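# Move all red foam blocks onto the desk

## Task

Get every red foam block in the room onto the desk, leaving all other objects where they sit on their shelves, tables or counters. The coffee table must be standing upright at the end, and the robot must not topple or finish leaning. A block only counts if it stays on the desk without the robot holding it there.

## Robot and tools

ROBOT. A Hello Robot Stretch 3 with a single arm: a two-wheeled base (0.33 m long, 0.34 m wide), a lift riding a vertical mast, and a telescoping arm pointing out of the robot's right side. The base only drives straight or spins in place; it cannot slide sideways, so to move the gripper forward you drive the base. Spinning pivots about the point between the wheels, 0.05 m behind the front edge; with arm retracted and wrist folded the swept circle has radius 0.28 m, and an unfolded level wrist reaches past it. Full base speed (0.30 m/s, 1.9 rad/s) needs the arm stowed: lift_m under 0.30, arm_m under 0.03, wrist_yaw_rad over 2.54; otherwise 0.10 m/s and 0.63 rad/s.

FRAMES. Base frame: origin on the floor midway between the drive wheels, x forward, y left, z up. Odometry frame is the base frame at scene start; heading is positive leftward, -3.142 to 3.142. hand_pose is reported in the base frame at the fingertip closing point; with all wrist joints at zero its x axis points up, y back along the arm toward the mast, z toward the rear.

execute_actions takes "actions", a list run in order (empty list just returns state and images). Each action is {"robot": ..., "steps": n, "until": ...}; steps is 1 to 450 control steps at 30 per second (default 1); {"steps": n} alone waits. "robot" is one command, a queue list of up to 8 commands (which may include {"pause_s": s}, at most 15 s), or {"stop": true} which brakes everything and clears the queue. A command may contain:
- "base": exactly one of {"translate_m": d} (an offset in metres from where the base is when that command begins, forward positive, |d| at most 1) or {"rotate_rad": d} (an offset turn in radians, counter-clockwise/left positive, |d| at most 3.2).
- "joints": absolute targets by name, unnamed joints keep their goals. lift_m 0 to 1.1 m (arm height); arm_m 0 to 0.52 m (extension); wrist_yaw_rad -1.345 to 4.42 (0 along the arm, positive swings toward the front, 3.0 folded over the base); wrist_pitch_rad -1.57 to 0.451 (negative tips fingers down); wrist_roll_rad -2.911 to 2.911; gripper_m -0.089 to 0.179 (wider is higher; the real tip gap is 0.007 m less when almost shut, 0.025 m less when fully open, zero below 0.007); head_pan_rad -3.953 to 1.73 (positive left, -1.57 looks down the arm); head_tilt_rad -1.53 to 0.419 (negative down).
- "contact_limits": {"arm_m": effort %} (1 to 100), the effort at which the arm halts; lasts until arm_m's next command.
Any invalid value rejects the whole call and nothing runs. New commands take over immediately and discard any older queue. Queued commands proceed only after the previous one ends "done" (or "off_target" for base and gripper). "until" ends an action early: {"robot": {"status": "ended"}} fires once nothing is moving and no queue runs; fields can also be compared, e.g. {"lift_m": [">", 0.3]}, statuses by word or ["!=", "moving"]; {"any": {"status": "ended"}} fires when any one motion ends.

zoom_image: {"camera": one of head_camera, nav_camera, wrist_camera, "region": [x0, y0, x1, y1]} in pixels of that camera's last image, top-left origin, at most 504x504. head_camera and nav_camera move with the head joints; wrist_camera rides on the gripper.

finished_scene: {"scene": n}, irreversible; call it only once every motion has come to rest.

RESULTS. Each shows one moment plus one image per camera. base_status gives progress as (moved of goal). joint_goals, joint_status, measured_speeds, motor_effort (percent, positive pushes toward higher values, bracket = peak) follow. Statuses: moving, done, off_target (rested short of goal, may still push), contact_stop (lift or arm met resistance and went slack), time_out, stopped, not_commanded, torque_fault (wrist servo off ~10 s, joint limp, goals refused). "refused:", "dropped:" and "replaced:" lines explain rejected goals, abandoned queues and how a prior motion ended. robot.on_its_own appears when the robot altered a goal, a joint is slack or off, a motor at rest is loaded, or base_tilt drifts 3 degrees or more from its start. lidar_m: 12 distances in 30-degree sectors counter-clockwise from straight ahead, in a plane 0.17 m up (sees legs, not tabletops). wrist_depth_mm and head_depth_mm are 7x7 median-depth grids. Odometry counts wheel turns, so slip looks like motion.

GRIPPING. Close to a gripper_m below the object's width to grasp; open to at least 0.02 above the touching value to let go. Neither the reading nor "done" proves a grasp; check images. Over-squeezing triggers a force reduction that can let things slip; resend a different value to squeeze again.

AVOID. Fold or unfold the wrist only with lift_m 0.32 to 0.95, wrist_pitch_rad -0.4, roll near 0; once folded the lift may go down to 0.25. With yaw below -0.4 keep pitch at -0.5 or lower. Pushing into something rigid with the gripper above roughly 0.45 m, raising the contact limit, pushing again after a contact_stop, driving while gripping or hooking something fixed, or snagging furniture (especially reversing) can tip the robot. If it leans, reverse the last move in small steps, free the gripper, and if still tipped bring lift_m to about 0.2. Avoid dropping or slamming objects, knocking items off furniture, and tipping the coffee table. Loose items may occasionally be nudged by outside disturbances.

Each tool is called after ">>>" as name(argument=value, ...) on one line, values as JSON.

## Session

>>> execute_actions(actions=[])

Scene clock: 0.00 s.
robot.base_odometry: x=+0.000 y=+0.000 heading=+0.000 (m, m, rad; robot's odometry frame)
robot.turned_by_wheels: +0.000 (rad since the last result)
robot.turned_by_imu: +0.000 (rad since the last result)
robot.base_tilt: forward=+0.2 right=+1.8 (deg)
robot.lidar_m: 2.43 1.57 1.69 1.26 1.59 1.31 1.33 1.48 0.75 0.69 0.76 1.23
robot.head_depth_mm: 1811 2270 2270 2283 2264 2257 2222 / 1810 2312 2324 2292 2301 2296 2257 / 1839 2344 2379 2362 2334 2307 2231 / 1847 2407 2389 2415 2375 2383 2197 / 1860 2441 2448 2431 2431 2430 2177 / 1876 2505 2505 2504 2470 2512 2175 / 1891 2555 2580 2553 2549 2429 2151
robot.base_status: not_commanded
robot.joint_positions: lift_m=+0.302 arm_m=+0.001 wrist_yaw_rad=+2.869 wrist_pitch_rad=-0.363 wrist_roll_rad=+0.004 gripper_m=+0.037 head_pan_rad=-0.014 head_tilt_rad=-0.014
robot.joint_goals: lift_m=+0.302 arm_m=+0.001 wrist_yaw_rad=+2.869 wrist_pitch_rad=-0.363 wrist_roll_rad=+0.004 gripper_m=+0.037 head_pan_rad=-0.014 head_tilt_rad=-0.014
robot.joint_status: lift_m=not_commanded arm_m=not_commanded wrist_yaw_rad=not_commanded wrist_pitch_rad=not_commanded wrist_roll_rad=not_commanded gripper_m=not_commanded head_pan_rad=not_commanded head_tilt_rad=not_commanded
robot.measured_speeds: translate_m=+0.000 rotate_rad=+0.000 lift_m=+0.000 arm_m=+0.000 wrist_yaw_rad=+0.000 wrist_pitch_rad=+0.000 wrist_roll_rad=+0.000 head_pan_rad=+0.000 head_tilt_rad=+0.000
robot: refusals=0 queue=idle queue_left=0
robot.motor_effort: left_wheel=+0 right_wheel=+0 lift_m=+26 arm_m=+0 wrist_yaw_rad=+1 wrist_pitch_rad=+10 wrist_roll_rad=+0 gripper_m=+0 head_pan_rad=+0 head_tilt_rad=+1 (%)
robot.hand_pose: x=+0.0409 y=+0.0762 z=+0.3269 quat_wxyz=(+0.221, +0.707, +0.032, +0.671) (m; robot's base frame)
robot.wrist_depth_mm: - - - - - - - / - - - - - - - / - - - - - - - / - 862 896 904 941 956 - / - 703 706 726 725 735 752 / 561 576 - 594 603 606 617 / 487 - 479 505 494 517 522
pictures: head_camera (sideways: a quarter turn clockwise sets it upright), nav_camera (sideways: a quarter turn counterclockwise sets it upright), wrist_camera
Images, in order (width x height): head_camera 896x504, nav_camera 672x504, wrist_camera 644x364.

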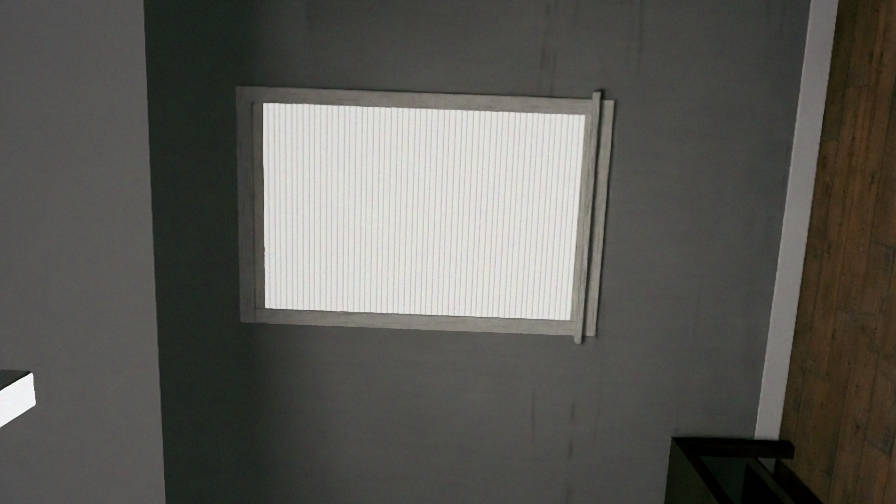

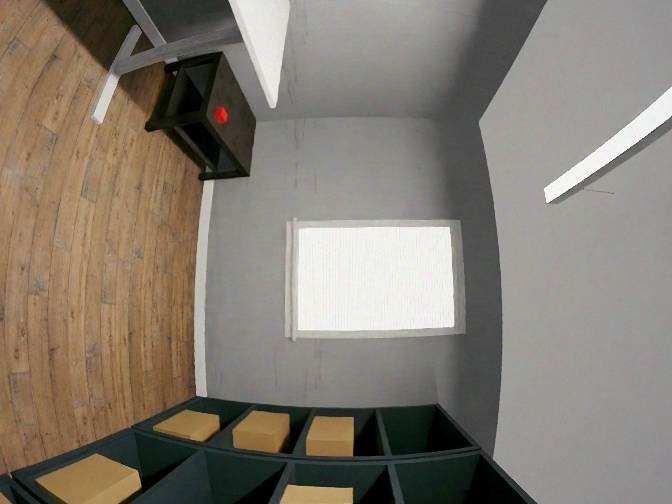

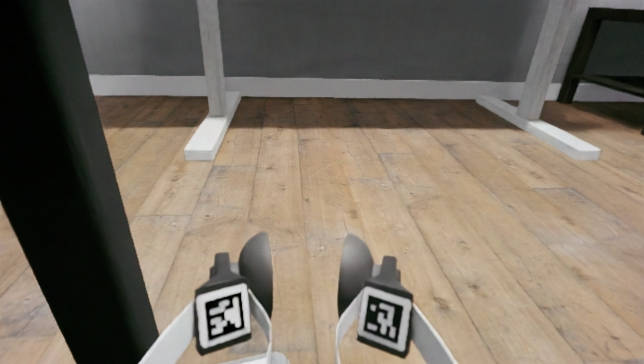

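>>> execute_actions(actions=[{"robot":{"joints":{"head_pan_rad":0.9,"head_tilt_rad":-0.5}},"steps":90,"until":{"robot":{"status":"ended"}}}])

>>> execute_actions(actions=[{"robot":{"joints":{"head_pan_rad":-1.4,"head_tilt_rad":-0.5}},"steps":120,"until":{"robot":{"status":"ended"}}}])

>>> execute_actions(actions=[{"robot":{"joints":{"head_pan_rad":-2.6}},"steps":120,"until":{"robot":{"status":"ended"}}}])

>>> execute_actions(actions=[{"robot":{"joints":{"head_pan_rad":-3.9}},"steps":120,"until":{"robot":{"status":"ended"}}}])

Scene clock: 1.37 s.
robot.base_odometry: x=+0.000 y=+0.000 heading=+0.000 (m, m, rad; robot's odometry frame)
robot.turned_by_wheels: +0.000 (rad since the last result)
robot.turned_by_imu: +0.000 (rad since the last result)
robot.base_tilt: forward=+0.1 right=+1.8 (deg)
robot.lidar_m: 2.42 1.57 1.69 1.25 1.60 1.32 1.34 1.48 0.75 0.69 0.77 1.22
robot.head_depth_mm: 1831 2033 2161 2182 1986 1615 1325 / 1738 1912 1394 2263 2050 1605 1316 / 1651 1805 1362 2179 1894 1611 1314 / 1558 1711 1223 2073 2033 1590 1311 / 1482 1632 1216 1953 2038 1577 1303 / 1408 1560 1197 1836 1935 1583 1303 / 1371 1483 1174 1748 1864 1572 1292
robot.base_status: not_commanded
robot.joint_positions: lift_m=+0.302 arm_m=+0.001 wrist_yaw_rad=+2.869 wrist_pitch_rad=-0.363 wrist_roll_rad=+0.004 gripper_m=+0.037 head_pan_rad=+0.893 head_tilt_rad=-0.494
robot.joint_goals: lift_m=+0.302 arm_m=+0.001 wrist_yaw_rad=+2.869 wrist_pitch_rad=-0.363 wrist_roll_rad=+0.004 gripper_m=+0.037 head_pan_rad=+0.900 head_tilt_rad=-0.500
robot.joint_status: lift_m=not_commanded arm_m=not_commanded wrist_yaw_rad=not_commanded wrist_pitch_rad=not_commanded wrist_roll_rad=not_commanded gripper_m=not_commanded head_pan_rad=done head_tilt_rad=done
robot.measured_speeds: translate_m=+0.000 rotate_rad=+0.000 lift_m=+0.000 arm_m=+0.000 wrist_yaw_rad=+0.000 wrist_pitch_rad=+0.000 wrist_roll_rad=+0.000 head_pan_rad=+0.000 head_tilt_rad=+0.000
robot: refusals=0 queue=done queue_left=0
robot.motor_effort: left_wheel=+0(0) right_wheel=+0(0) lift_m=+27(28) arm_m=+1(0) wrist_yaw_rad=+0(1) wrist_pitch_rad=+10(10) wrist_roll_rad=+0(0) gripper_m=+0(0) head_pan_rad=+3(31) head_tilt_rad=-3(35) (%)
robot.hand_pose: x=+0.0409 y=+0.0762 z=+0.3269 quat_wxyz=(+0.221, +0.707, +0.032, +0.671) (m; robot's base frame)
robot.wrist_depth_mm: - - - - - - - / - - - - - - - / - - - - - - - / - 877 874 914 925 950 - / - 703 710 721 733 747 760 / 558 581 - 588 610 605 610 / 487 - 483 504 495 513 520
pictures: head_camera (sideways: a quarter turn clockwise sets it upright), nav_camera (sideways: a quarter turn counterclockwise sets it upright), wrist_camera
camera_calibration (this result's frames):
head_camera: T_world_to_cam=[[-0.25589, -0.384912, -0.886771, 1.18153], [-0.792053, 0.609392, -0.0359556, 0.0542927], [0.554231, 0.693169, -0.460808, 0.553789], [0, 0, 0, 1]] pos_world=[0.0384172, 0.0378309, 1.30489]
nav_camera: T_world_to_cam=[[0.329601, 0.396642, 0.85676, -1.07497], [0.780199, -0.625441, -0.0105966, 0.0587387], [0.53165, 0.671937, -0.515606, 0.620977], [0, 0, 0, 1]] pos_world=[-0.0216584, 0.0458589, 1.24179]
wrist_camera: T_world_to_cam=[[0.957318, -0.287108, 0.0333214, -0.0345048], [-0.105289, -0.453768, -0.884878, 0.376108], [0.269176, 0.843602, -0.46463, 0.238275], [0, 0, 0, 1]] pos_world=[0.0084944, -0.0402496, 0.444669]
Images, in order (width x height): head_camera 896x504, nav_camera 672x504, wrist_camera 644x364.

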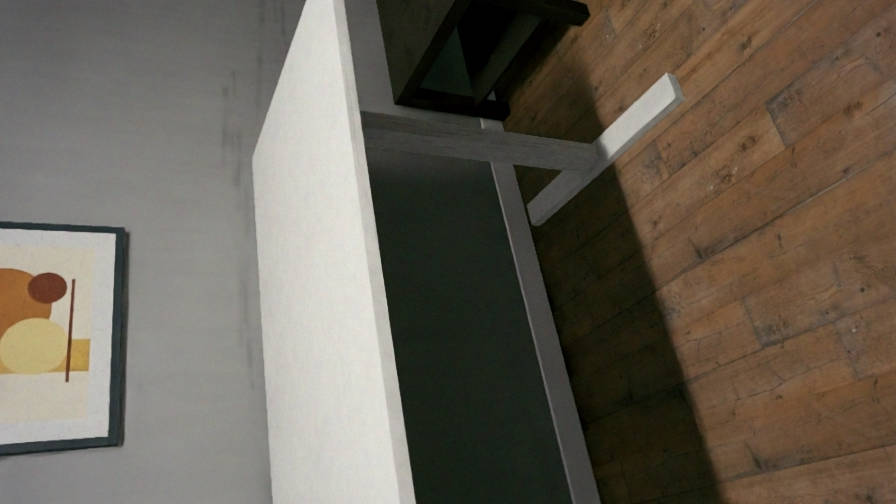

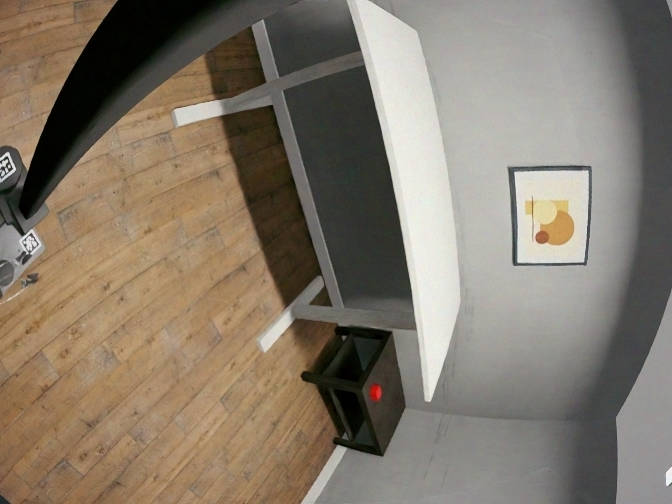

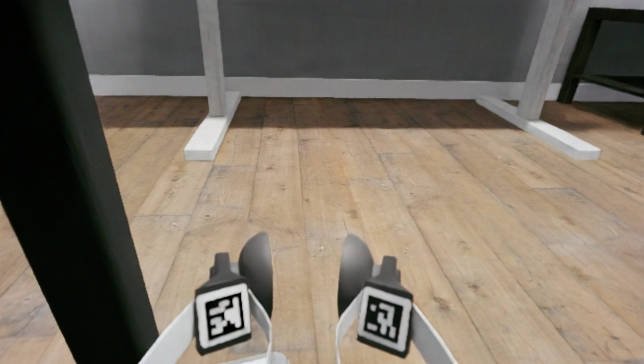

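Scene clock: 3.03 s.
robot.base_odometry: x=+0.000 y=+0.000 heading=+0.000 (m, m, rad; robot's odometry frame)
robot.turned_by_wheels: +0.000 (rad since the last result)
robot.turned_by_imu: +0.000 (rad since the last result)
robot.base_tilt: forward=+0.1 right=+1.8 (deg)
robot.lidar_m: 2.43 1.58 1.69 1.26 1.60 1.32 1.34 1.48 0.75 0.69 0.76 1.23
robot.head_depth_mm: 901 591 625 670 797 815 1184 / 929 619 654 698 816 863 1025 / 966 1043 1085 812 1209 975 1045 / 1001 1082 1084 1297 1205 1040 1111 / 871 946 980 1072 1152 1098 1195 / 741 791 837 897 1010 1115 1238 / 671 731 805 913 1095 1226 1285
robot.base_status: not_commanded
robot.joint_positions: lift_m=+0.302 arm_m=+0.001 wrist_yaw_rad=+2.869 wrist_pitch_rad=-0.363 wrist_roll_rad=+0.004 gripper_m=+0.037 head_pan_rad=-1.393 head_tilt_rad=-0.494
robot.joint_goals: lift_m=+0.302 arm_m=+0.001 wrist_yaw_rad=+2.869 wrist_pitch_rad=-0.363 wrist_roll_rad=+0.004 gripper_m=+0.037 head_pan_rad=-1.400 head_tilt_rad=-0.500
robot.joint_status: lift_m=not_commanded arm_m=not_commanded wrist_yaw_rad=not_commanded wrist_pitch_rad=not_commanded wrist_roll_rad=not_commanded gripper_m=not_commanded head_pan_rad=done head_tilt_rad=done
robot.measured_speeds: translate_m=+0.000 rotate_rad=+0.000 lift_m=+0.000 arm_m=+0.000 wrist_yaw_rad=+0.000 wrist_pitch_rad=+0.000 wrist_roll_rad=+0.000 head_pan_rad=+0.000 head_tilt_rad=+0.000
robot: refusals=0 queue=done queue_left=0
robot.motor_effort: left_wheel=+0(0) right_wheel=+0(1) lift_m=+27(28) arm_m=+1(1) wrist_yaw_rad=+1(1) wrist_pitch_rad=+10(10) wrist_roll_rad=+0(0) gripper_m=+0(0) head_pan_rad=-4(32) head_tilt_rad=-4(4) (%)
robot.hand_pose: x=+0.0409 y=+0.0762 z=+0.3269 quat_wxyz=(+0.221, +0.707, +0.032, +0.671) (m; robot's base frame)
robot.wrist_depth_mm: - - - - - - - / - - - - - - - / - - - - - - - / - 883 897 928 939 957 - / - 694 708 725 730 743 754 / 559 581 - 591 603 608 618 / 484 - 480 498 493 515 516
pictures: head_camera (sideways: a quarter turn clockwise sets it upright), nav_camera (sideways: a quarter turn counterclockwise sets it upright), wrist_camera
camera_calibration (this result's frames):
head_camera: T_world_to_cam=[[-0.123051, 0.445839, -0.886615, 1.18052], [0.979377, 0.19882, -0.0359481, 0.0434772], [0.160249, -0.872753, -0.461109, 0.556584], [0, 0, 0, 1]] pos_world=[0.0134915, -0.0492042, 1.30487]
nav_camera: T_world_to_cam=[[0.0835966, -0.509188, 0.856585, -1.07324], [-0.983731, -0.179333, -0.0105973, 0.0694997], [0.15901, -0.841764, -0.515896, 0.623628], [0, 0, 0, 1]] pos_world=[0.0589255, -0.00907149, 1.24179]
Images, in order (width x height): head_camera 896x504, nav_camera 672x504, wrist_camera 644x364.

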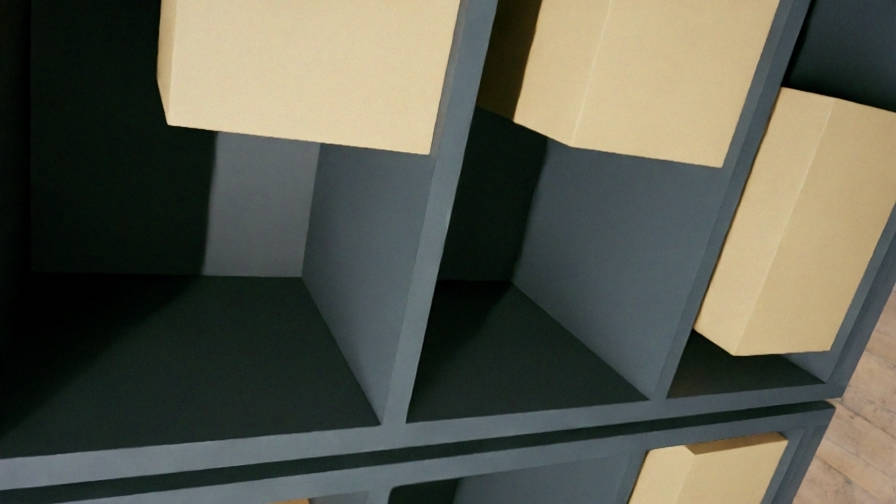

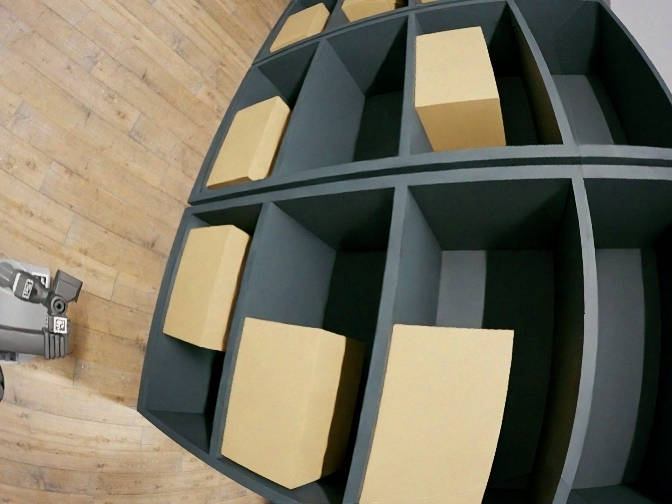

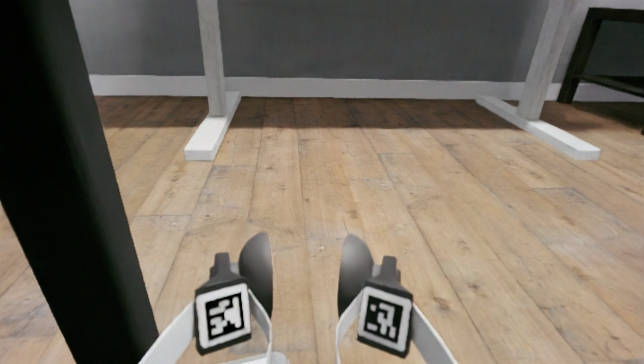

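Scene clock: 4.23 s.
robot.base_odometry: x=+0.000 y=+0.000 heading=+0.000 (m, m, rad; robot's odometry frame)
robot.turned_by_wheels: +0.000 (rad since the last result)
robot.turned_by_imu: +0.000 (rad since the last result)
robot.base_tilt: forward=+0.2 right=+1.8 (deg)
robot.lidar_m: 2.43 1.58 1.69 1.25 1.60 1.31 1.33 1.48 0.75 0.69 0.76 1.23
robot.head_depth_mm: 1213 1289 1377 1467 1579 1611 1316 / 1306 1398 1492 1614 1742 1606 1317 / 1416 1522 1637 1780 1891 1597 1311 / 1551 1663 1811 1993 2026 1590 1307 / 1697 1860 2032 2249 2006 1588 1303 / 1822 1973 2179 2343 2008 1573 1234 / 1961 2102 728 785 852 921 1164
robot.base_status: not_commanded
robot.joint_positions: lift_m=+0.302 arm_m=+0.001 wrist_yaw_rad=+2.869 wrist_pitch_rad=-0.363 wrist_roll_rad=+0.004 gripper_m=+0.037 head_pan_rad=-2.593 head_tilt_rad=-0.494
robot.joint_goals: lift_m=+0.302 arm_m=+0.001 wrist_yaw_rad=+2.869 wrist_pitch_rad=-0.363 wrist_roll_rad=+0.004 gripper_m=+0.037 head_pan_rad=-2.600 head_tilt_rad=-0.500
robot.joint_status: lift_m=not_commanded arm_m=not_commanded wrist_yaw_rad=not_commanded wrist_pitch_rad=not_commanded wrist_roll_rad=not_commanded gripper_m=not_commanded head_pan_rad=done head_tilt_rad=done
robot.measured_speeds: translate_m=+0.000 rotate_rad=+0.000 lift_m=+0.000 arm_m=+0.000 wrist_yaw_rad=+0.000 wrist_pitch_rad=+0.000 wrist_roll_rad=+0.000 head_pan_rad=+0.000 head_tilt_rad=+0.000
robot: refusals=0 queue=done queue_left=0
robot.motor_effort: left_wheel=+0(1) right_wheel=+0(0) lift_m=+26(27) arm_m=+1(0) wrist_yaw_rad=+0(0) wrist_pitch_rad=+10(10) wrist_roll_rad=+1(0) gripper_m=-1(1) head_pan_rad=-2(31) head_tilt_rad=-4(2) (%)
robot.hand_pose: x=+0.0409 y=+0.0762 z=+0.3269 quat_wxyz=(+0.221, +0.707, +0.032, +0.671) (m; robot's base frame)
robot.wrist_depth_mm: - - - - - - - / - - - - - - - / - - - - - - - / - 892 896 916 931 956 - / - 705 705 716 731 742 750 / 556 583 - 580 601 603 614 / 482 - 481 502 495 514 521
pictures: head_camera (sideways: a quarter turn clockwise sets it upright), nav_camera (sideways: a quarter turn counterclockwise sets it upright), wrist_camera
camera_calibration (this result's frames):
head_camera: T_world_to_cam=[[0.370972, 0.276252, -0.886603, 1.17749], [0.540189, -0.840776, -0.0359475, 0.0461554], [-0.755365, -0.465597, -0.461133, 0.562199], [0, 0, 0, 1]] pos_world=[-0.037082, -0.0247185, 1.30487]
nav_camera: T_world_to_cam=[[-0.444312, -0.262433, 0.856572, -1.07], [-0.523603, 0.851897, -0.0105974, 0.066693], [-0.72693, -0.453212, -0.515919, 0.629061], [0, 0, 0, 1]] pos_world=[0.0167878, -0.0525218, 1.24179]
Images, in order (width x height): head_camera 896x504, nav_camera 672x504, wrist_camera 644x364.

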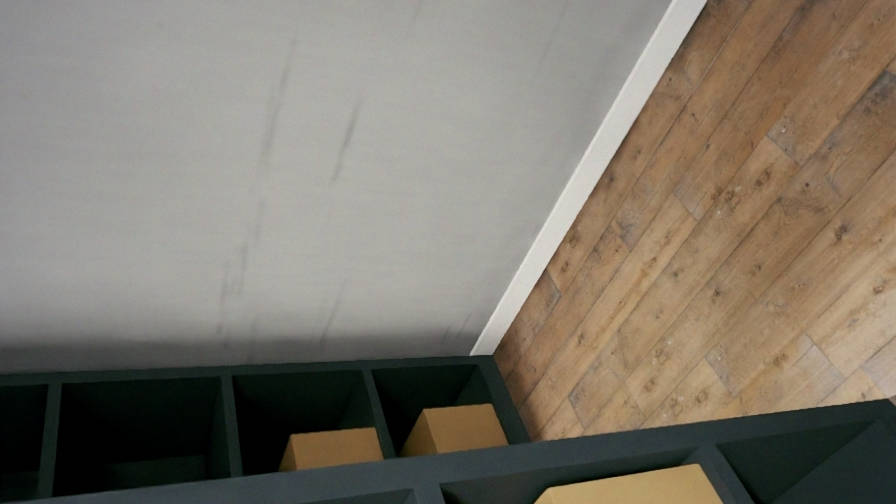

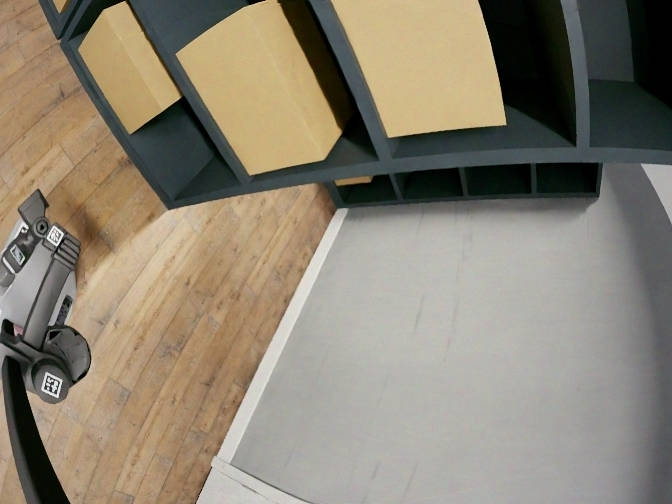

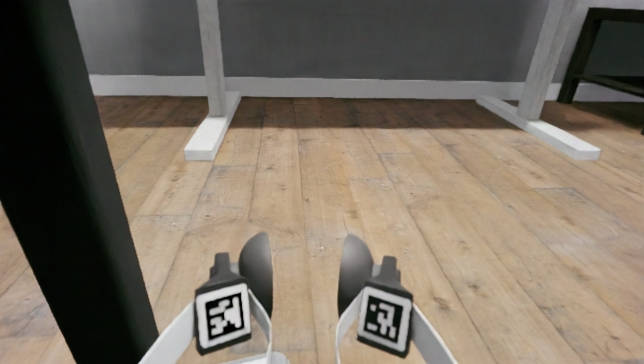

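Scene clock: 5.47 s.
robot.base_odometry: x=+0.000 y=+0.000 heading=+0.000 (m, m, rad; robot's odometry frame)
robot.turned_by_wheels: +0.000 (rad since the last result)
robot.turned_by_imu: +0.000 (rad since the last result)
robot.base_tilt: forward=+0.2 right=+1.9 (deg)
robot.lidar_m: 2.43 1.57 1.69 1.25 1.60 1.31 1.34 1.48 0.75 0.69 0.76 1.23
robot.head_depth_mm: - - - - - - - / 1463 1606 1772 1953 - - - / 1358 1489 1636 1841 1960 1597 1328 / 1276 1394 1534 1699 1878 1599 1308 / 1210 1319 1440 1584 1750 1585 1298 / 1149 1237 1347 1473 1628 1584 1294 / 1092 1179 1271 1385 1518 1574 1289
robot.base_status: not_commanded
robot.joint_positions: lift_m=+0.302 arm_m=+0.001 wrist_yaw_rad=+2.869 wrist_pitch_rad=-0.363 wrist_roll_rad=+0.004 gripper_m=+0.037 head_pan_rad=-3.893 head_tilt_rad=-0.494
robot.joint_goals: lift_m=+0.302 arm_m=+0.001 wrist_yaw_rad=+2.869 wrist_pitch_rad=-0.363 wrist_roll_rad=+0.004 gripper_m=+0.037 head_pan_rad=-3.900 head_tilt_rad=-0.500
robot.joint_status: lift_m=not_commanded arm_m=not_commanded wrist_yaw_rad=not_commanded wrist_pitch_rad=not_commanded wrist_roll_rad=not_commanded gripper_m=not_commanded head_pan_rad=done head_tilt_rad=done
robot.measured_speeds: translate_m=+0.000 rotate_rad=+0.000 lift_m=+0.000 arm_m=+0.000 wrist_yaw_rad=+0.000 wrist_pitch_rad=+0.000 wrist_roll_rad=+0.000 head_pan_rad=+0.000 head_tilt_rad=+0.000
robot: refusals=0 queue=done queue_left=0
robot.motor_effort: left_wheel=-1(1) right_wheel=+1(0) lift_m=+27(27) arm_m=+1(0) wrist_yaw_rad=+0(1) wrist_pitch_rad=+10(10) wrist_roll_rad=+0(0) gripper_m=-1(1) head_pan_rad=-3(33) head_tilt_rad=-3(3) (%)
robot.hand_pose: x=+0.0409 y=+0.0762 z=+0.3269 quat_wxyz=(+0.221, +0.707, +0.032, +0.671) (m; robot's base frame)
robot.wrist_depth_mm: - - - - - - - / - - - - - - - / - - - - - - - / - 892 894 911 944 952 - / - 699 715 729 738 730 742 / 561 587 - 593 601 608 612 / 482 - 483 502 494 519 513
pictures: head_camera (sideways: a quarter turn clockwise sets it upright), nav_camera (sideways: a quarter turn counterclockwise sets it upright), wrist_camera
camera_calibration (this result's frames):
head_camera: T_world_to_cam=[[0.365434, -0.28357, -0.886592, 1.17751], [-0.665637, -0.74541, -0.035947, 0.0535103], [-0.650681, 0.603285, -0.461153, 0.561587], [0, 0, 0, 1]] pos_world=[-0.0292688, 0.0349963, 1.30487]
nav_camera: T_world_to_cam=[[-0.371737, 0.357934, 0.85656, -1.07043], [0.68079, 0.732402, -0.0105975, 0.0593463], [-0.63114, 0.579198, -0.515939, 0.628503], [0, 0, 0, 1]] pos_world=[-0.0416478, -0.0243488, 1.24179]
wrist_camera: T_world_to_cam=[[0.957318, -0.287108, 0.0333216, -0.0345049], [-0.105289, -0.453768, -0.884878, 0.376108], [0.269176, 0.843602, -0.46463, 0.238275], [0, 0, 0, 1]] pos_world=[0.00849438, -0.0402496, 0.444669]
Images, in order (width x height): head_camera 896x504, nav_camera 672x504, wrist_camera 644x364.

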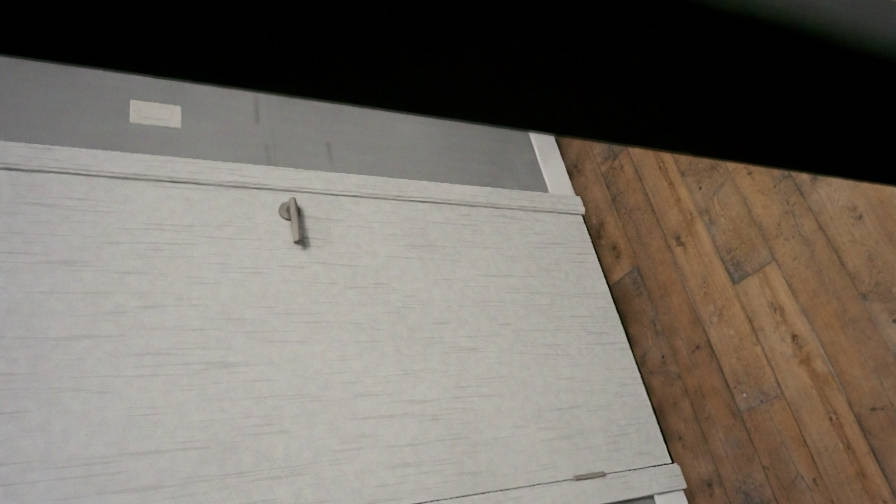

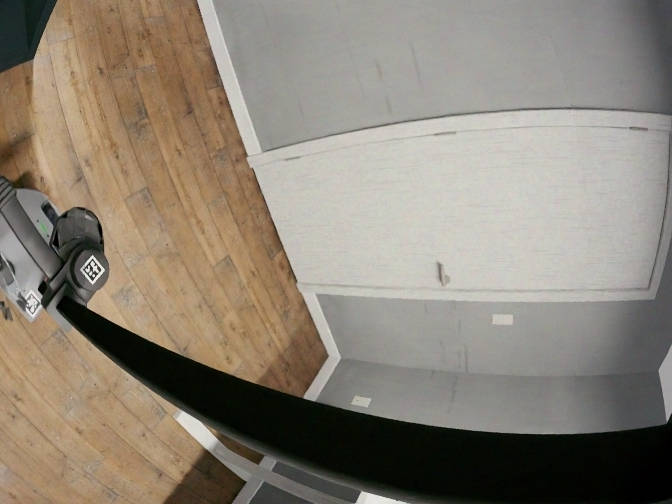

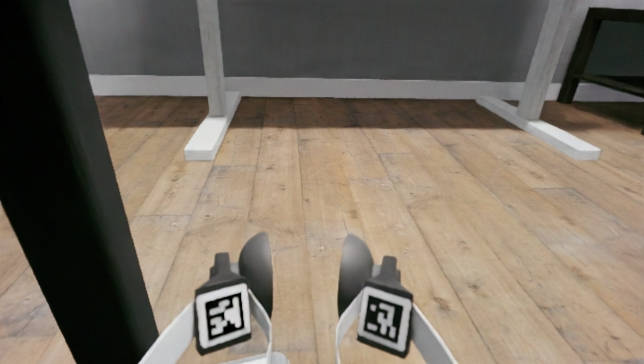

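>>> execute_actions(actions=[{"robot":[{"joints":{"lift_m":0.27,"head_pan_rad":-1.3,"head_tilt_rad":-0.4},"base":{"rotate_rad":-0.2}},{"base":{"translate_m":-0.8}}],"steps":300,"until":{"robot":{"status":"ended"}}}])

Scene clock: 12.03 s.
robot.base_odometry: x=-0.784 y=+0.159 heading=-0.200 (m, m, rad; robot's odometry frame)
robot.turned_by_wheels: -0.200 (rad since the last result)
robot.turned_by_imu: -0.207 (rad since the last result)
robot.base_tilt: forward=+0.2 right=+1.9 (deg)
robot.lidar_m: 2.56 2.17 1.34 1.67 0.74 0.52 0.53 0.55 0.75 1.76 0.81 1.07
robot.head_depth_mm: 1787 1913 1967 1739 1900 1762 1405 / 1839 1958 2013 1793 1937 1752 1404 / 1723 1800 1988 2156 2167 1734 1396 / 2696 2930 3098 3151 2191 1734 1393 / 983 1047 1127 1212 1318 1444 1342 / 782 826 872 921 985 1047 1118 / 652 691 748 805 899 978 1293
robot.base_status: done (translate_m -0.8000 of -0.8000)
robot.joint_positions: lift_m=+0.270 arm_m=+0.001 wrist_yaw_rad=+2.869 wrist_pitch_rad=-0.364 wrist_roll_rad=+0.004 gripper_m=+0.037 head_pan_rad=-1.307 head_tilt_rad=-0.408
robot.joint_goals: lift_m=+0.270 arm_m=+0.001 wrist_yaw_rad=+2.869 wrist_pitch_rad=-0.364 wrist_roll_rad=+0.004 gripper_m=+0.037 head_pan_rad=-1.300 head_tilt_rad=-0.400
robot.joint_status: lift_m=done arm_m=not_commanded wrist_yaw_rad=not_commanded wrist_pitch_rad=not_commanded wrist_roll_rad=not_commanded gripper_m=not_commanded head_pan_rad=done head_tilt_rad=done
robot.measured_speeds: translate_m=+0.000 rotate_rad=+0.000 lift_m=+0.000 arm_m=+0.000 wrist_yaw_rad=+0.000 wrist_pitch_rad=+0.000 wrist_roll_rad=+0.000 head_pan_rad=+0.000 head_tilt_rad=+0.000
robot: refusals=0 queue=done queue_left=0
robot.motor_effort: left_wheel=+1(6) right_wheel=-2(7) lift_m=+18(27) arm_m=+0(0) wrist_yaw_rad=+1(0) wrist_pitch_rad=+11(11) wrist_roll_rad=+0(0) gripper_m=+0(1) head_pan_rad=+2(33) head_tilt_rad=+6(18) (%)
robot.hand_pose: x=+0.0408 y=+0.0761 z=+0.2953 quat_wxyz=(+0.222, +0.707, +0.032, +0.670) (m; robot's base frame)
robot.wrist_depth_mm: - - - - - - - / - - - - - - - / - - - - - - - / - 821 832 863 863 883 910 / - 646 669 673 678 687 698 / 519 539 - 547 559 560 570 / 447 - - 467 458 477 482
pictures: head_camera (sideways: a quarter turn clockwise sets it upright), nav_camera (sideways: a quarter turn counterclockwise sets it upright), wrist_camera
camera_calibration (this result's frames):
head_camera: T_world_to_cam=[[-0.140567, 0.359009, -0.922688, 1.22769], [0.95961, 0.278796, -0.0377145, 0.0459015], [0.243702, -0.890722, -0.383698, 0.455341], [0, 0, 0, 1]] pos_world=[0.0175569, -0.0479664, 1.30922]
nav_camera: T_world_to_cam=[[0.107288, -0.42778, 0.897493, -1.12674], [-0.964561, -0.263658, -0.0103638, 0.0690799], [0.241064, -0.864574, -0.440907, 0.525553], [0, 0, 0, 1]] pos_world=[0.0608258, -0.00940435, 1.24368]
wrist_camera: T_world_to_cam=[[0.95733, -0.287067, 0.0333465, -0.0334639], [-0.105601, -0.454885, -0.884267, 0.347932], [0.269013, 0.843014, -0.46579, 0.224087], [0, 0, 0, 1]] pos_world=[0.00849594, -0.0402452, 0.413158]
Images, in order (width x height): head_camera 896x504, nav_camera 672x504, wrist_camera 644x364.

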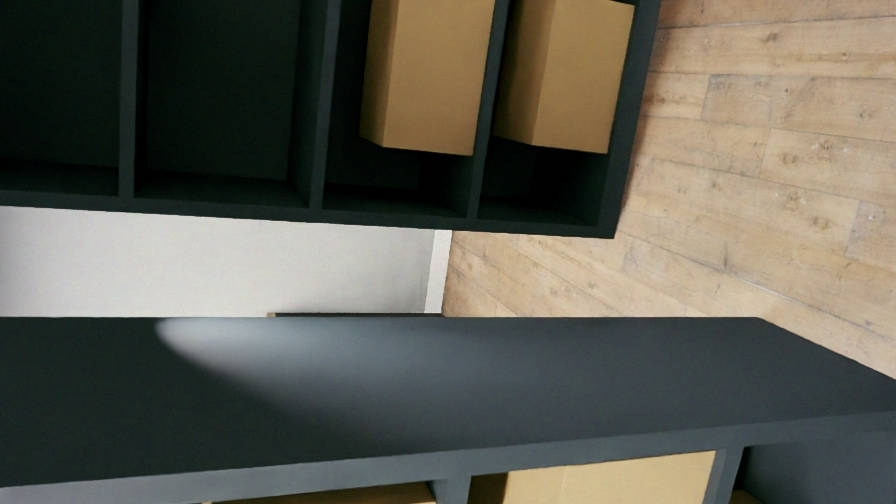

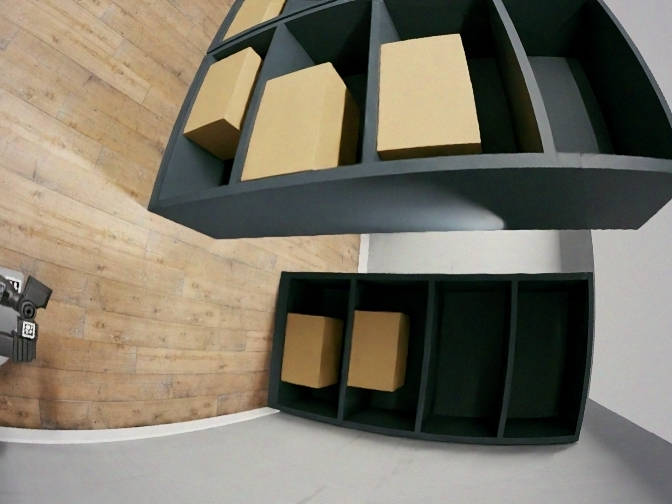

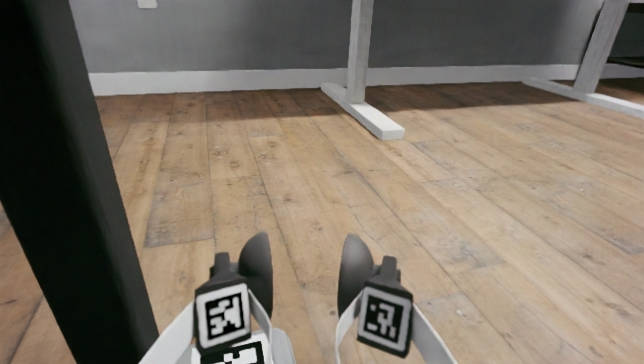

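>>> execute_actions(actions=[{"robot":[{"joints":{"head_pan_rad":1.2,"head_tilt_rad":-0.4},"base":{"rotate_rad":-1.57}},{"base":{"translate_m":1}},{"base":{"translate_m":0.42}}],"steps":450,"until":{"robot":{"status":"ended"}}}])

Scene clock: 22.67 s.
robot.base_odometry: x=-1.065 y=-1.233 heading=-1.770 (m, m, rad; robot's odometry frame)
robot.turned_by_wheels: -1.570 (rad since the last result)
robot.turned_by_imu: -1.579 (rad since the last result)
robot.base_tilt: forward=+0.1 right=+1.9 (deg)
robot.lidar_m: 0.34 0.36 0.48 1.12 0.54 0.62 2.00 0.75 0.55 0.53 0.55 0.36
robot.head_depth_mm: 2310 2363 1828 466 491 529 605 / 2681 2802 2035 1916 2038 1692 624 / 2989 3150 2402 2394 2294 1740 1402 / 2925 3129 3010 2963 2283 1729 1394 / 2815 3018 3233 3311 2247 1716 1391 / 2726 2877 3116 3221 2253 1705 1375 / 2638 2784 3026 3100 2212 1693 1377
robot.base_status: done (translate_m +0.4200 of +0.4200)
robot.joint_positions: lift_m=+0.270 arm_m=+0.001 wrist_yaw_rad=+2.869 wrist_pitch_rad=-0.365 wrist_roll_rad=+0.004 gripper_m=+0.037 head_pan_rad=+1.193 head_tilt_rad=-0.408
robot.joint_goals: lift_m=+0.270 arm_m=+0.001 wrist_yaw_rad=+2.869 wrist_pitch_rad=-0.365 wrist_roll_rad=+0.004 gripper_m=+0.037 head_pan_rad=+1.200 head_tilt_rad=-0.400
robot.joint_status: lift_m=done arm_m=not_commanded wrist_yaw_rad=not_commanded wrist_pitch_rad=not_commanded wrist_roll_rad=not_commanded gripper_m=not_commanded head_pan_rad=done head_tilt_rad=done
robot.measured_speeds: translate_m=+0.000 rotate_rad=+0.000 lift_m=+0.000 arm_m=+0.000 wrist_yaw_rad=+0.000 wrist_pitch_rad=+0.000 wrist_roll_rad=+0.000 head_pan_rad=+0.000 head_tilt_rad=+0.000
robot: refusals=0 queue=done queue_left=0
robot.motor_effort: left_wheel=+0(9) right_wheel=-2(7) lift_m=+18(18) arm_m=+0(1) wrist_yaw_rad=+0(1) wrist_pitch_rad=+11(11) wrist_roll_rad=+0(0) gripper_m=+0(1) head_pan_rad=+2(29) head_tilt_rad=+5(7) (%)
robot.hand_pose: x=+0.0408 y=+0.0760 z=+0.2952 quat_wxyz=(+0.222, +0.707, +0.032, +0.670) (m; robot's base frame)
robot.wrist_depth_mm: - - - - - 440 471 / - - - - - 469 511 / - - - - - 510 567 / - 818 845 837 815 563 623 / - 649 660 670 625 562 548 / 493 543 - 549 545 474 331 / 452 - - 466 460 427 337
pictures: head_camera (sideways: a quarter turn clockwise sets it upright), nav_camera (sideways: a quarter turn counterclockwise sets it upright), wrist_camera
camera_calibration (this result's frames):
head_camera: T_world_to_cam=[[-0.102061, -0.371456, -0.922824, 1.22763], [-0.93569, 0.350802, -0.0377212, 0.0574717], [0.33774, 0.859627, -0.38337, 0.45434], [0, 0, 0, 1]] pos_world=[0.0256195, 0.0452854, 1.30923]
nav_camera: T_world_to_cam=[[0.169876, 0.406654, 0.897649, -1.12733], [0.930605, -0.365877, -0.0103626, 0.0575179], [0.324216, 0.837118, -0.440588, 0.524631], [0, 0, 0, 1]] pos_world=[-0.032114, 0.040299, 1.24369]
wrist_camera: T_world_to_cam=[[0.957331, -0.287064, 0.0333484, -0.0334691], [-0.105623, -0.454962, -0.884225, 0.347894], [0.269001, 0.842973, -0.46587, 0.224127], [0, 0, 0, 1]] pos_world=[0.00849604, -0.040262, 0.413147]
Images, in order (width x height): head_camera 896x504, nav_camera 672x504, wrist_camera 644x364.

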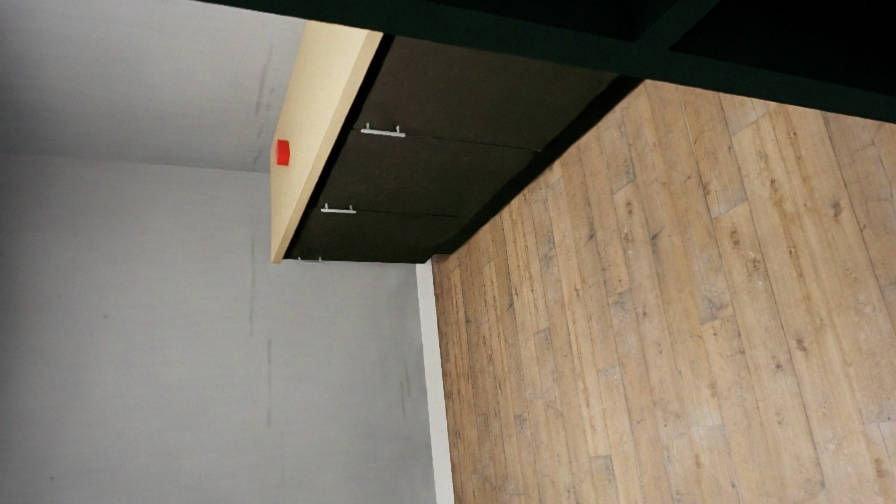

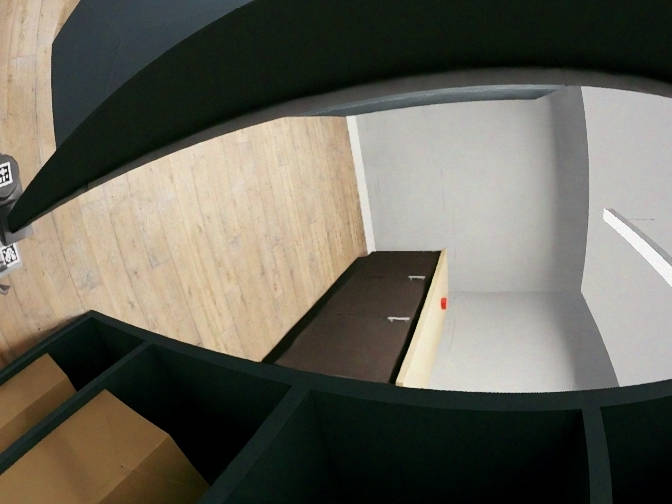

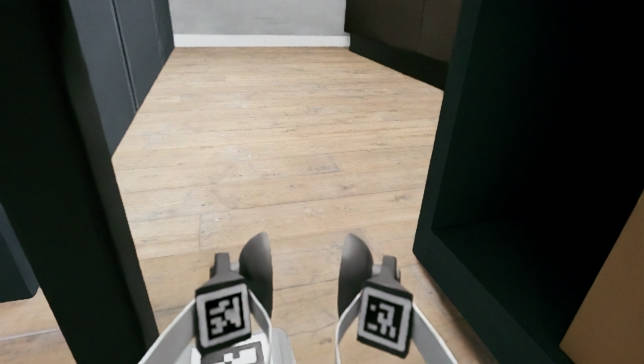

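>>> execute_actions(actions=[{"robot":[{"joints":{"head_pan_rad":-1.7,"head_tilt_rad":-0.5},"base":{"rotate_rad":1.58}},{"base":{"translate_m":0.9}},{"base":{"rotate_rad":-0.42}},{"base":{"translate_m":0.65}}],"steps":450,"until":{"robot":{"status":"ended"}}}])

>>> execute_actions(actions=[{"robot":[{"joints":{"head_pan_rad":-1.5,"head_tilt_rad":-0.6},"base":{"translate_m":0.95}},{"base":{"rotate_rad":0.42}},{"joints":{"lift_m":0.9,"wrist_pitch_rad":-0.4,"gripper_m":0.15}}],"steps":450,"until":{"robot":{"status":"ended"}}}])

Scene clock: 35.07 s.
robot.base_odometry: x=+0.352 y=-1.775 heading=-0.610 (m, m, rad; robot's odometry frame)
robot.turned_by_wheels: +1.160 (rad since the last result)
robot.turned_by_imu: +1.177 (rad since the last result)
robot.base_tilt: forward=+0.1 right=+1.7 (deg)
robot.lidar_m: 1.32 1.49 0.70 0.55 0.55 0.58 0.88 1.10 1.19 0.83 0.82 0.88
robot.head_depth_mm: 1598 1763 1992 2228 2059 1621 1328 / 1500 1644 1833 2052 2071 1601 1321 / 1419 1555 1711 1895 2019 1592 1312 / 1338 1466 1606 1771 1921 1584 1312 / 1272 1388 1506 996 1075 1208 1299 / 1211 1308 1391 914 982 1095 1236 / 1149 1246 1292 869 922 1018 1196
robot.base_status: done (translate_m +0.6500 of +0.6500)
robot.joint_positions: lift_m=+0.270 arm_m=+0.001 wrist_yaw_rad=+2.869 wrist_pitch_rad=-0.365 wrist_roll_rad=+0.004 gripper_m=+0.037 head_pan_rad=-1.693 head_tilt_rad=-0.495
robot.joint_goals: lift_m=+0.270 arm_m=+0.001 wrist_yaw_rad=+2.869 wrist_pitch_rad=-0.365 wrist_roll_rad=+0.004 gripper_m=+0.037 head_pan_rad=-1.700 head_tilt_rad=-0.500
robot.joint_status: lift_m=done arm_m=not_commanded wrist_yaw_rad=not_commanded wrist_pitch_rad=not_commanded wrist_roll_rad=not_commanded gripper_m=not_commanded head_pan_rad=done head_tilt_rad=done
robot.measured_speeds: translate_m=+0.000 rotate_rad=+0.000 lift_m=+0.000 arm_m=+0.000 wrist_yaw_rad=+0.000 wrist_pitch_rad=+0.000 wrist_roll_rad=+0.000 head_pan_rad=+0.000 head_tilt_rad=+0.000
robot: refusals=0 queue=done queue_left=0
robot.motor_effort: left_wheel=+0(7) right_wheel=-3(8) lift_m=+18(17) arm_m=+0(0) wrist_yaw_rad=+0(1) wrist_pitch_rad=+11(11) wrist_roll_rad=+0(0) gripper_m=+0(0) head_pan_rad=-2(33) head_tilt_rad=-3(15) (%)
robot.hand_pose: x=+0.0408 y=+0.0760 z=+0.2952 quat_wxyz=(+0.222, +0.707, +0.032, +0.670) (m; robot's base frame)
robot.wrist_depth_mm: - 485 569 686 853 - - / - 513 610 721 927 - - / - 547 633 793 - - - / - 588 687 812 859 903 907 / - 612 658 676 679 691 703 / 511 540 - 547 556 563 571 / 453 - - 470 461 478 482
pictures: head_camera (sideways: a quarter turn clockwise sets it upright), nav_camera (sideways: a quarter turn counterclockwise sets it upright), wrist_camera
camera_calibration (this result's frames):
head_camera: T_world_to_cam=[[0.0144359, 0.46291, -0.886288, 1.17925], [0.994358, -0.0998051, -0.0359323, 0.0433652], [-0.105089, -0.880769, -0.461739, 0.559021], [0, 0, 0, 1]] pos_world=[-0.00139675, -0.0491904, 1.30484]
nav_camera: T_world_to_cam=[[-0.0708639, -0.51173, 0.856219, -1.07182], [-0.992749, 0.119741, -0.010599, 0.0695568], [-0.0971007, -0.850761, -0.516504, 0.625981], [0, 0, 0, 1]] pos_world=[0.0538821, -0.0242516, 1.24177]
wrist_camera: T_world_to_cam=[[0.957331, -0.287063, 0.033349, -0.0334746], [-0.105632, -0.454996, -0.884206, 0.347872], [0.268997, 0.842955, -0.465905, 0.224154], [0, 0, 0, 1]] pos_world=[0.00849611, -0.0402808, 0.413142]
Images, in order (width x height): head_camera 896x504, nav_camera 672x504, wrist_camera 644x364.

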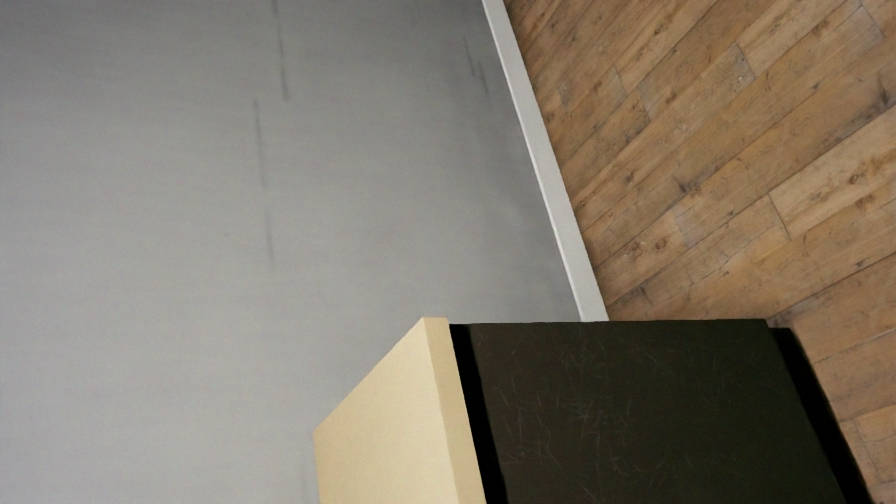

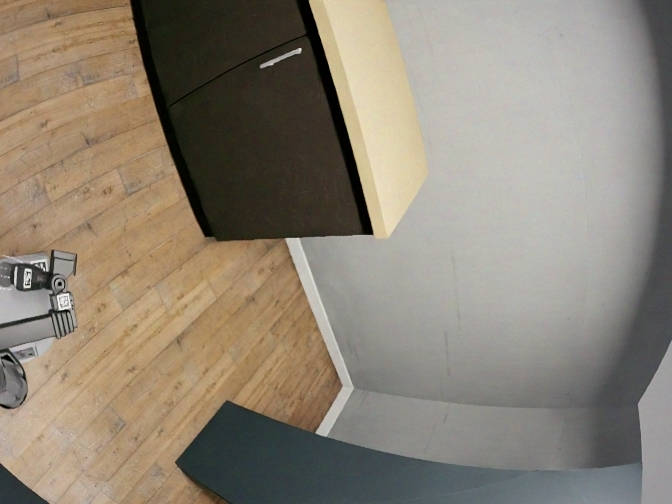

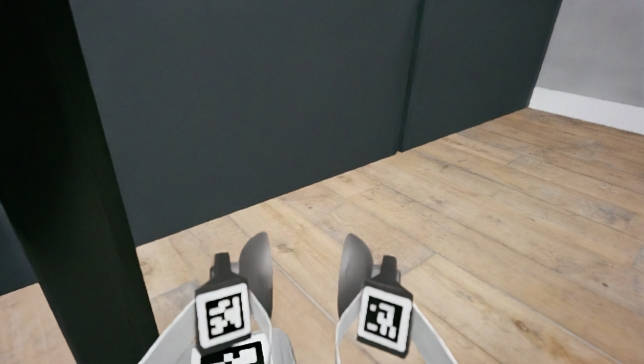

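Scene clock: 47.77 s.
robot.base_odometry: x=+1.130 y=-2.319 heading=-0.190 (m, m, rad; robot's odometry frame)
robot.turned_by_wheels: +0.420 (rad since the last result)
robot.turned_by_imu: +0.429 (rad since the last result)
robot.base_tilt: forward=+0.3 right=+1.9 (deg)
robot.lidar_m: 0.86 0.90 0.95 0.92 0.96 1.32 1.97 0.62 0.46 0.44 0.46 0.63
robot.head_depth_mm: 831 909 977 720 551 584 - / 837 922 980 717 549 613 - / 846 929 988 711 546 615 - / 854 941 995 706 561 623 - / 864 952 999 701 557 639 - / 870 962 990 697 572 666 801 / 882 973 981 692 570 680 831
robot.base_status: done (rotate_rad +0.4199 of +0.4200)
robot.joint_positions: lift_m=+0.900 arm_m=+0.001 wrist_yaw_rad=+2.869 wrist_pitch_rad=-0.416 wrist_roll_rad=+0.004 gripper_m=+0.150 head_pan_rad=-1.507 head_tilt_rad=-0.593
robot.joint_goals: lift_m=+0.900 arm_m=+0.001 wrist_yaw_rad=+2.869 wrist_pitch_rad=-0.400 wrist_roll_rad=+0.004 gripper_m=+0.150 head_pan_rad=-1.500 head_tilt_rad=-0.600
robot.joint_status: lift_m=done arm_m=not_commanded wrist_yaw_rad=not_commanded wrist_pitch_rad=done wrist_roll_rad=not_commanded gripper_m=done head_pan_rad=done head_tilt_rad=done
robot.measured_speeds: translate_m=+0.000 rotate_rad=+0.000 lift_m=+0.000 arm_m=+0.000 wrist_yaw_rad=+0.000 wrist_pitch_rad=+0.000 wrist_roll_rad=+0.000 head_pan_rad=+0.000 head_tilt_rad=+0.000
robot: refusals=0 queue=done queue_left=0
robot.motor_effort: left_wheel=-2(6) right_wheel=+1(6) lift_m=+35(37) arm_m=+0(0) wrist_yaw_rad=+0(1) wrist_pitch_rad=+9(11) wrist_roll_rad=+0(0) gripper_m=+0(98) head_pan_rad=+2(14) head_tilt_rad=-3(16) (%)
robot.hand_pose: x=+0.0392 y=+0.0700 z=+0.9126 quat_wxyz=(+0.239, +0.706, +0.051, +0.664) (m; robot's base frame)
robot.wrist_depth_mm: - 790 826 888 964 - 780 / - 844 891 978 - - 796 / - 904 969 - - - 813 / - - - - - - 825 / - - - - - - 833 / - - - - - - 842 / - - - - - - 818
pictures: head_camera (sideways: a quarter turn clockwise sets it upright), nav_camera (sideways: a quarter turn counterclockwise sets it upright), wrist_camera
camera_calibration (this result's frames):
head_camera: T_world_to_cam=[[-0.0769183, 0.542394, -0.836595, 1.115], [0.995431, 0.0893901, -0.0335672, 0.0402751], [0.0565767, -0.835355, -0.546792, 0.6687], [0, 0, 0, 1]] pos_world=[0.00784032, -0.0497702, 1.2998]
nav_camera: T_world_to_cam=[[0.0302955, -0.597594, 0.801227, -1.00074], [-0.997825, -0.0650276, -0.0107715, 0.0698111], [0.0585388, -0.799158, -0.598264, 0.731403], [0, 0, 0, 1]] pos_world=[0.0571617, -0.0089895, 1.24014]
wrist_camera: T_world_to_cam=[[0.957789, -0.285421, 0.0342869, -0.0551808], [-0.117753, -0.498328, -0.858955, 0.871358], [0.26225, 0.81866, -0.510902, 0.560305], [0, 0, 0, 1]] pos_world=[0.0085165, -0.0402271, 1.03661]
Images, in order (width x height): head_camera 896x504, nav_camera 672x504, wrist_camera 644x364.

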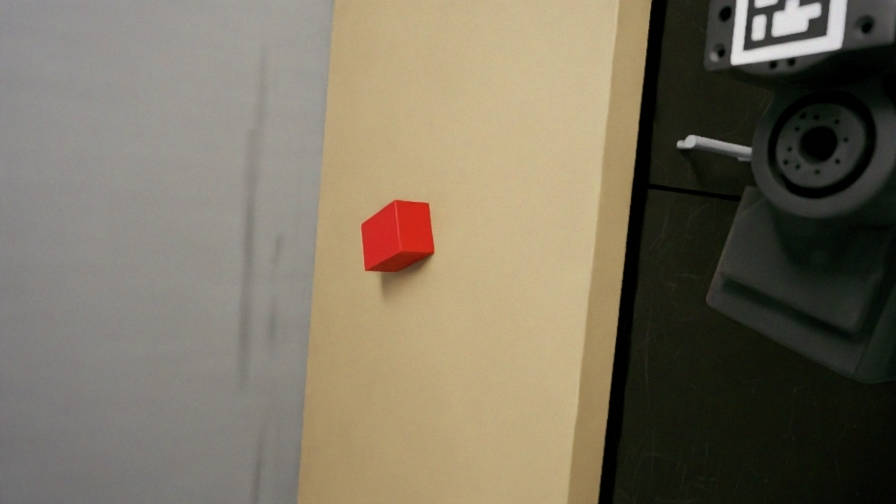

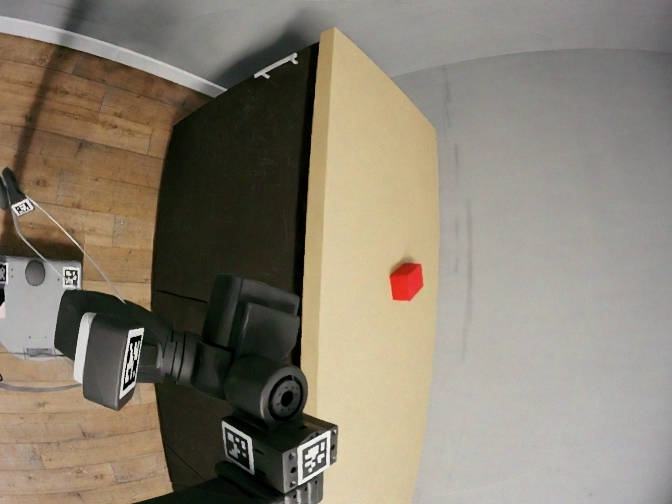

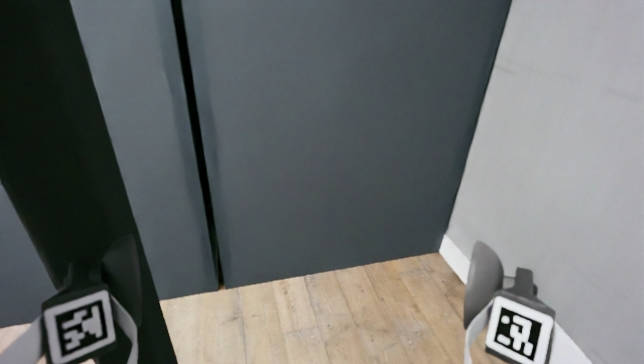

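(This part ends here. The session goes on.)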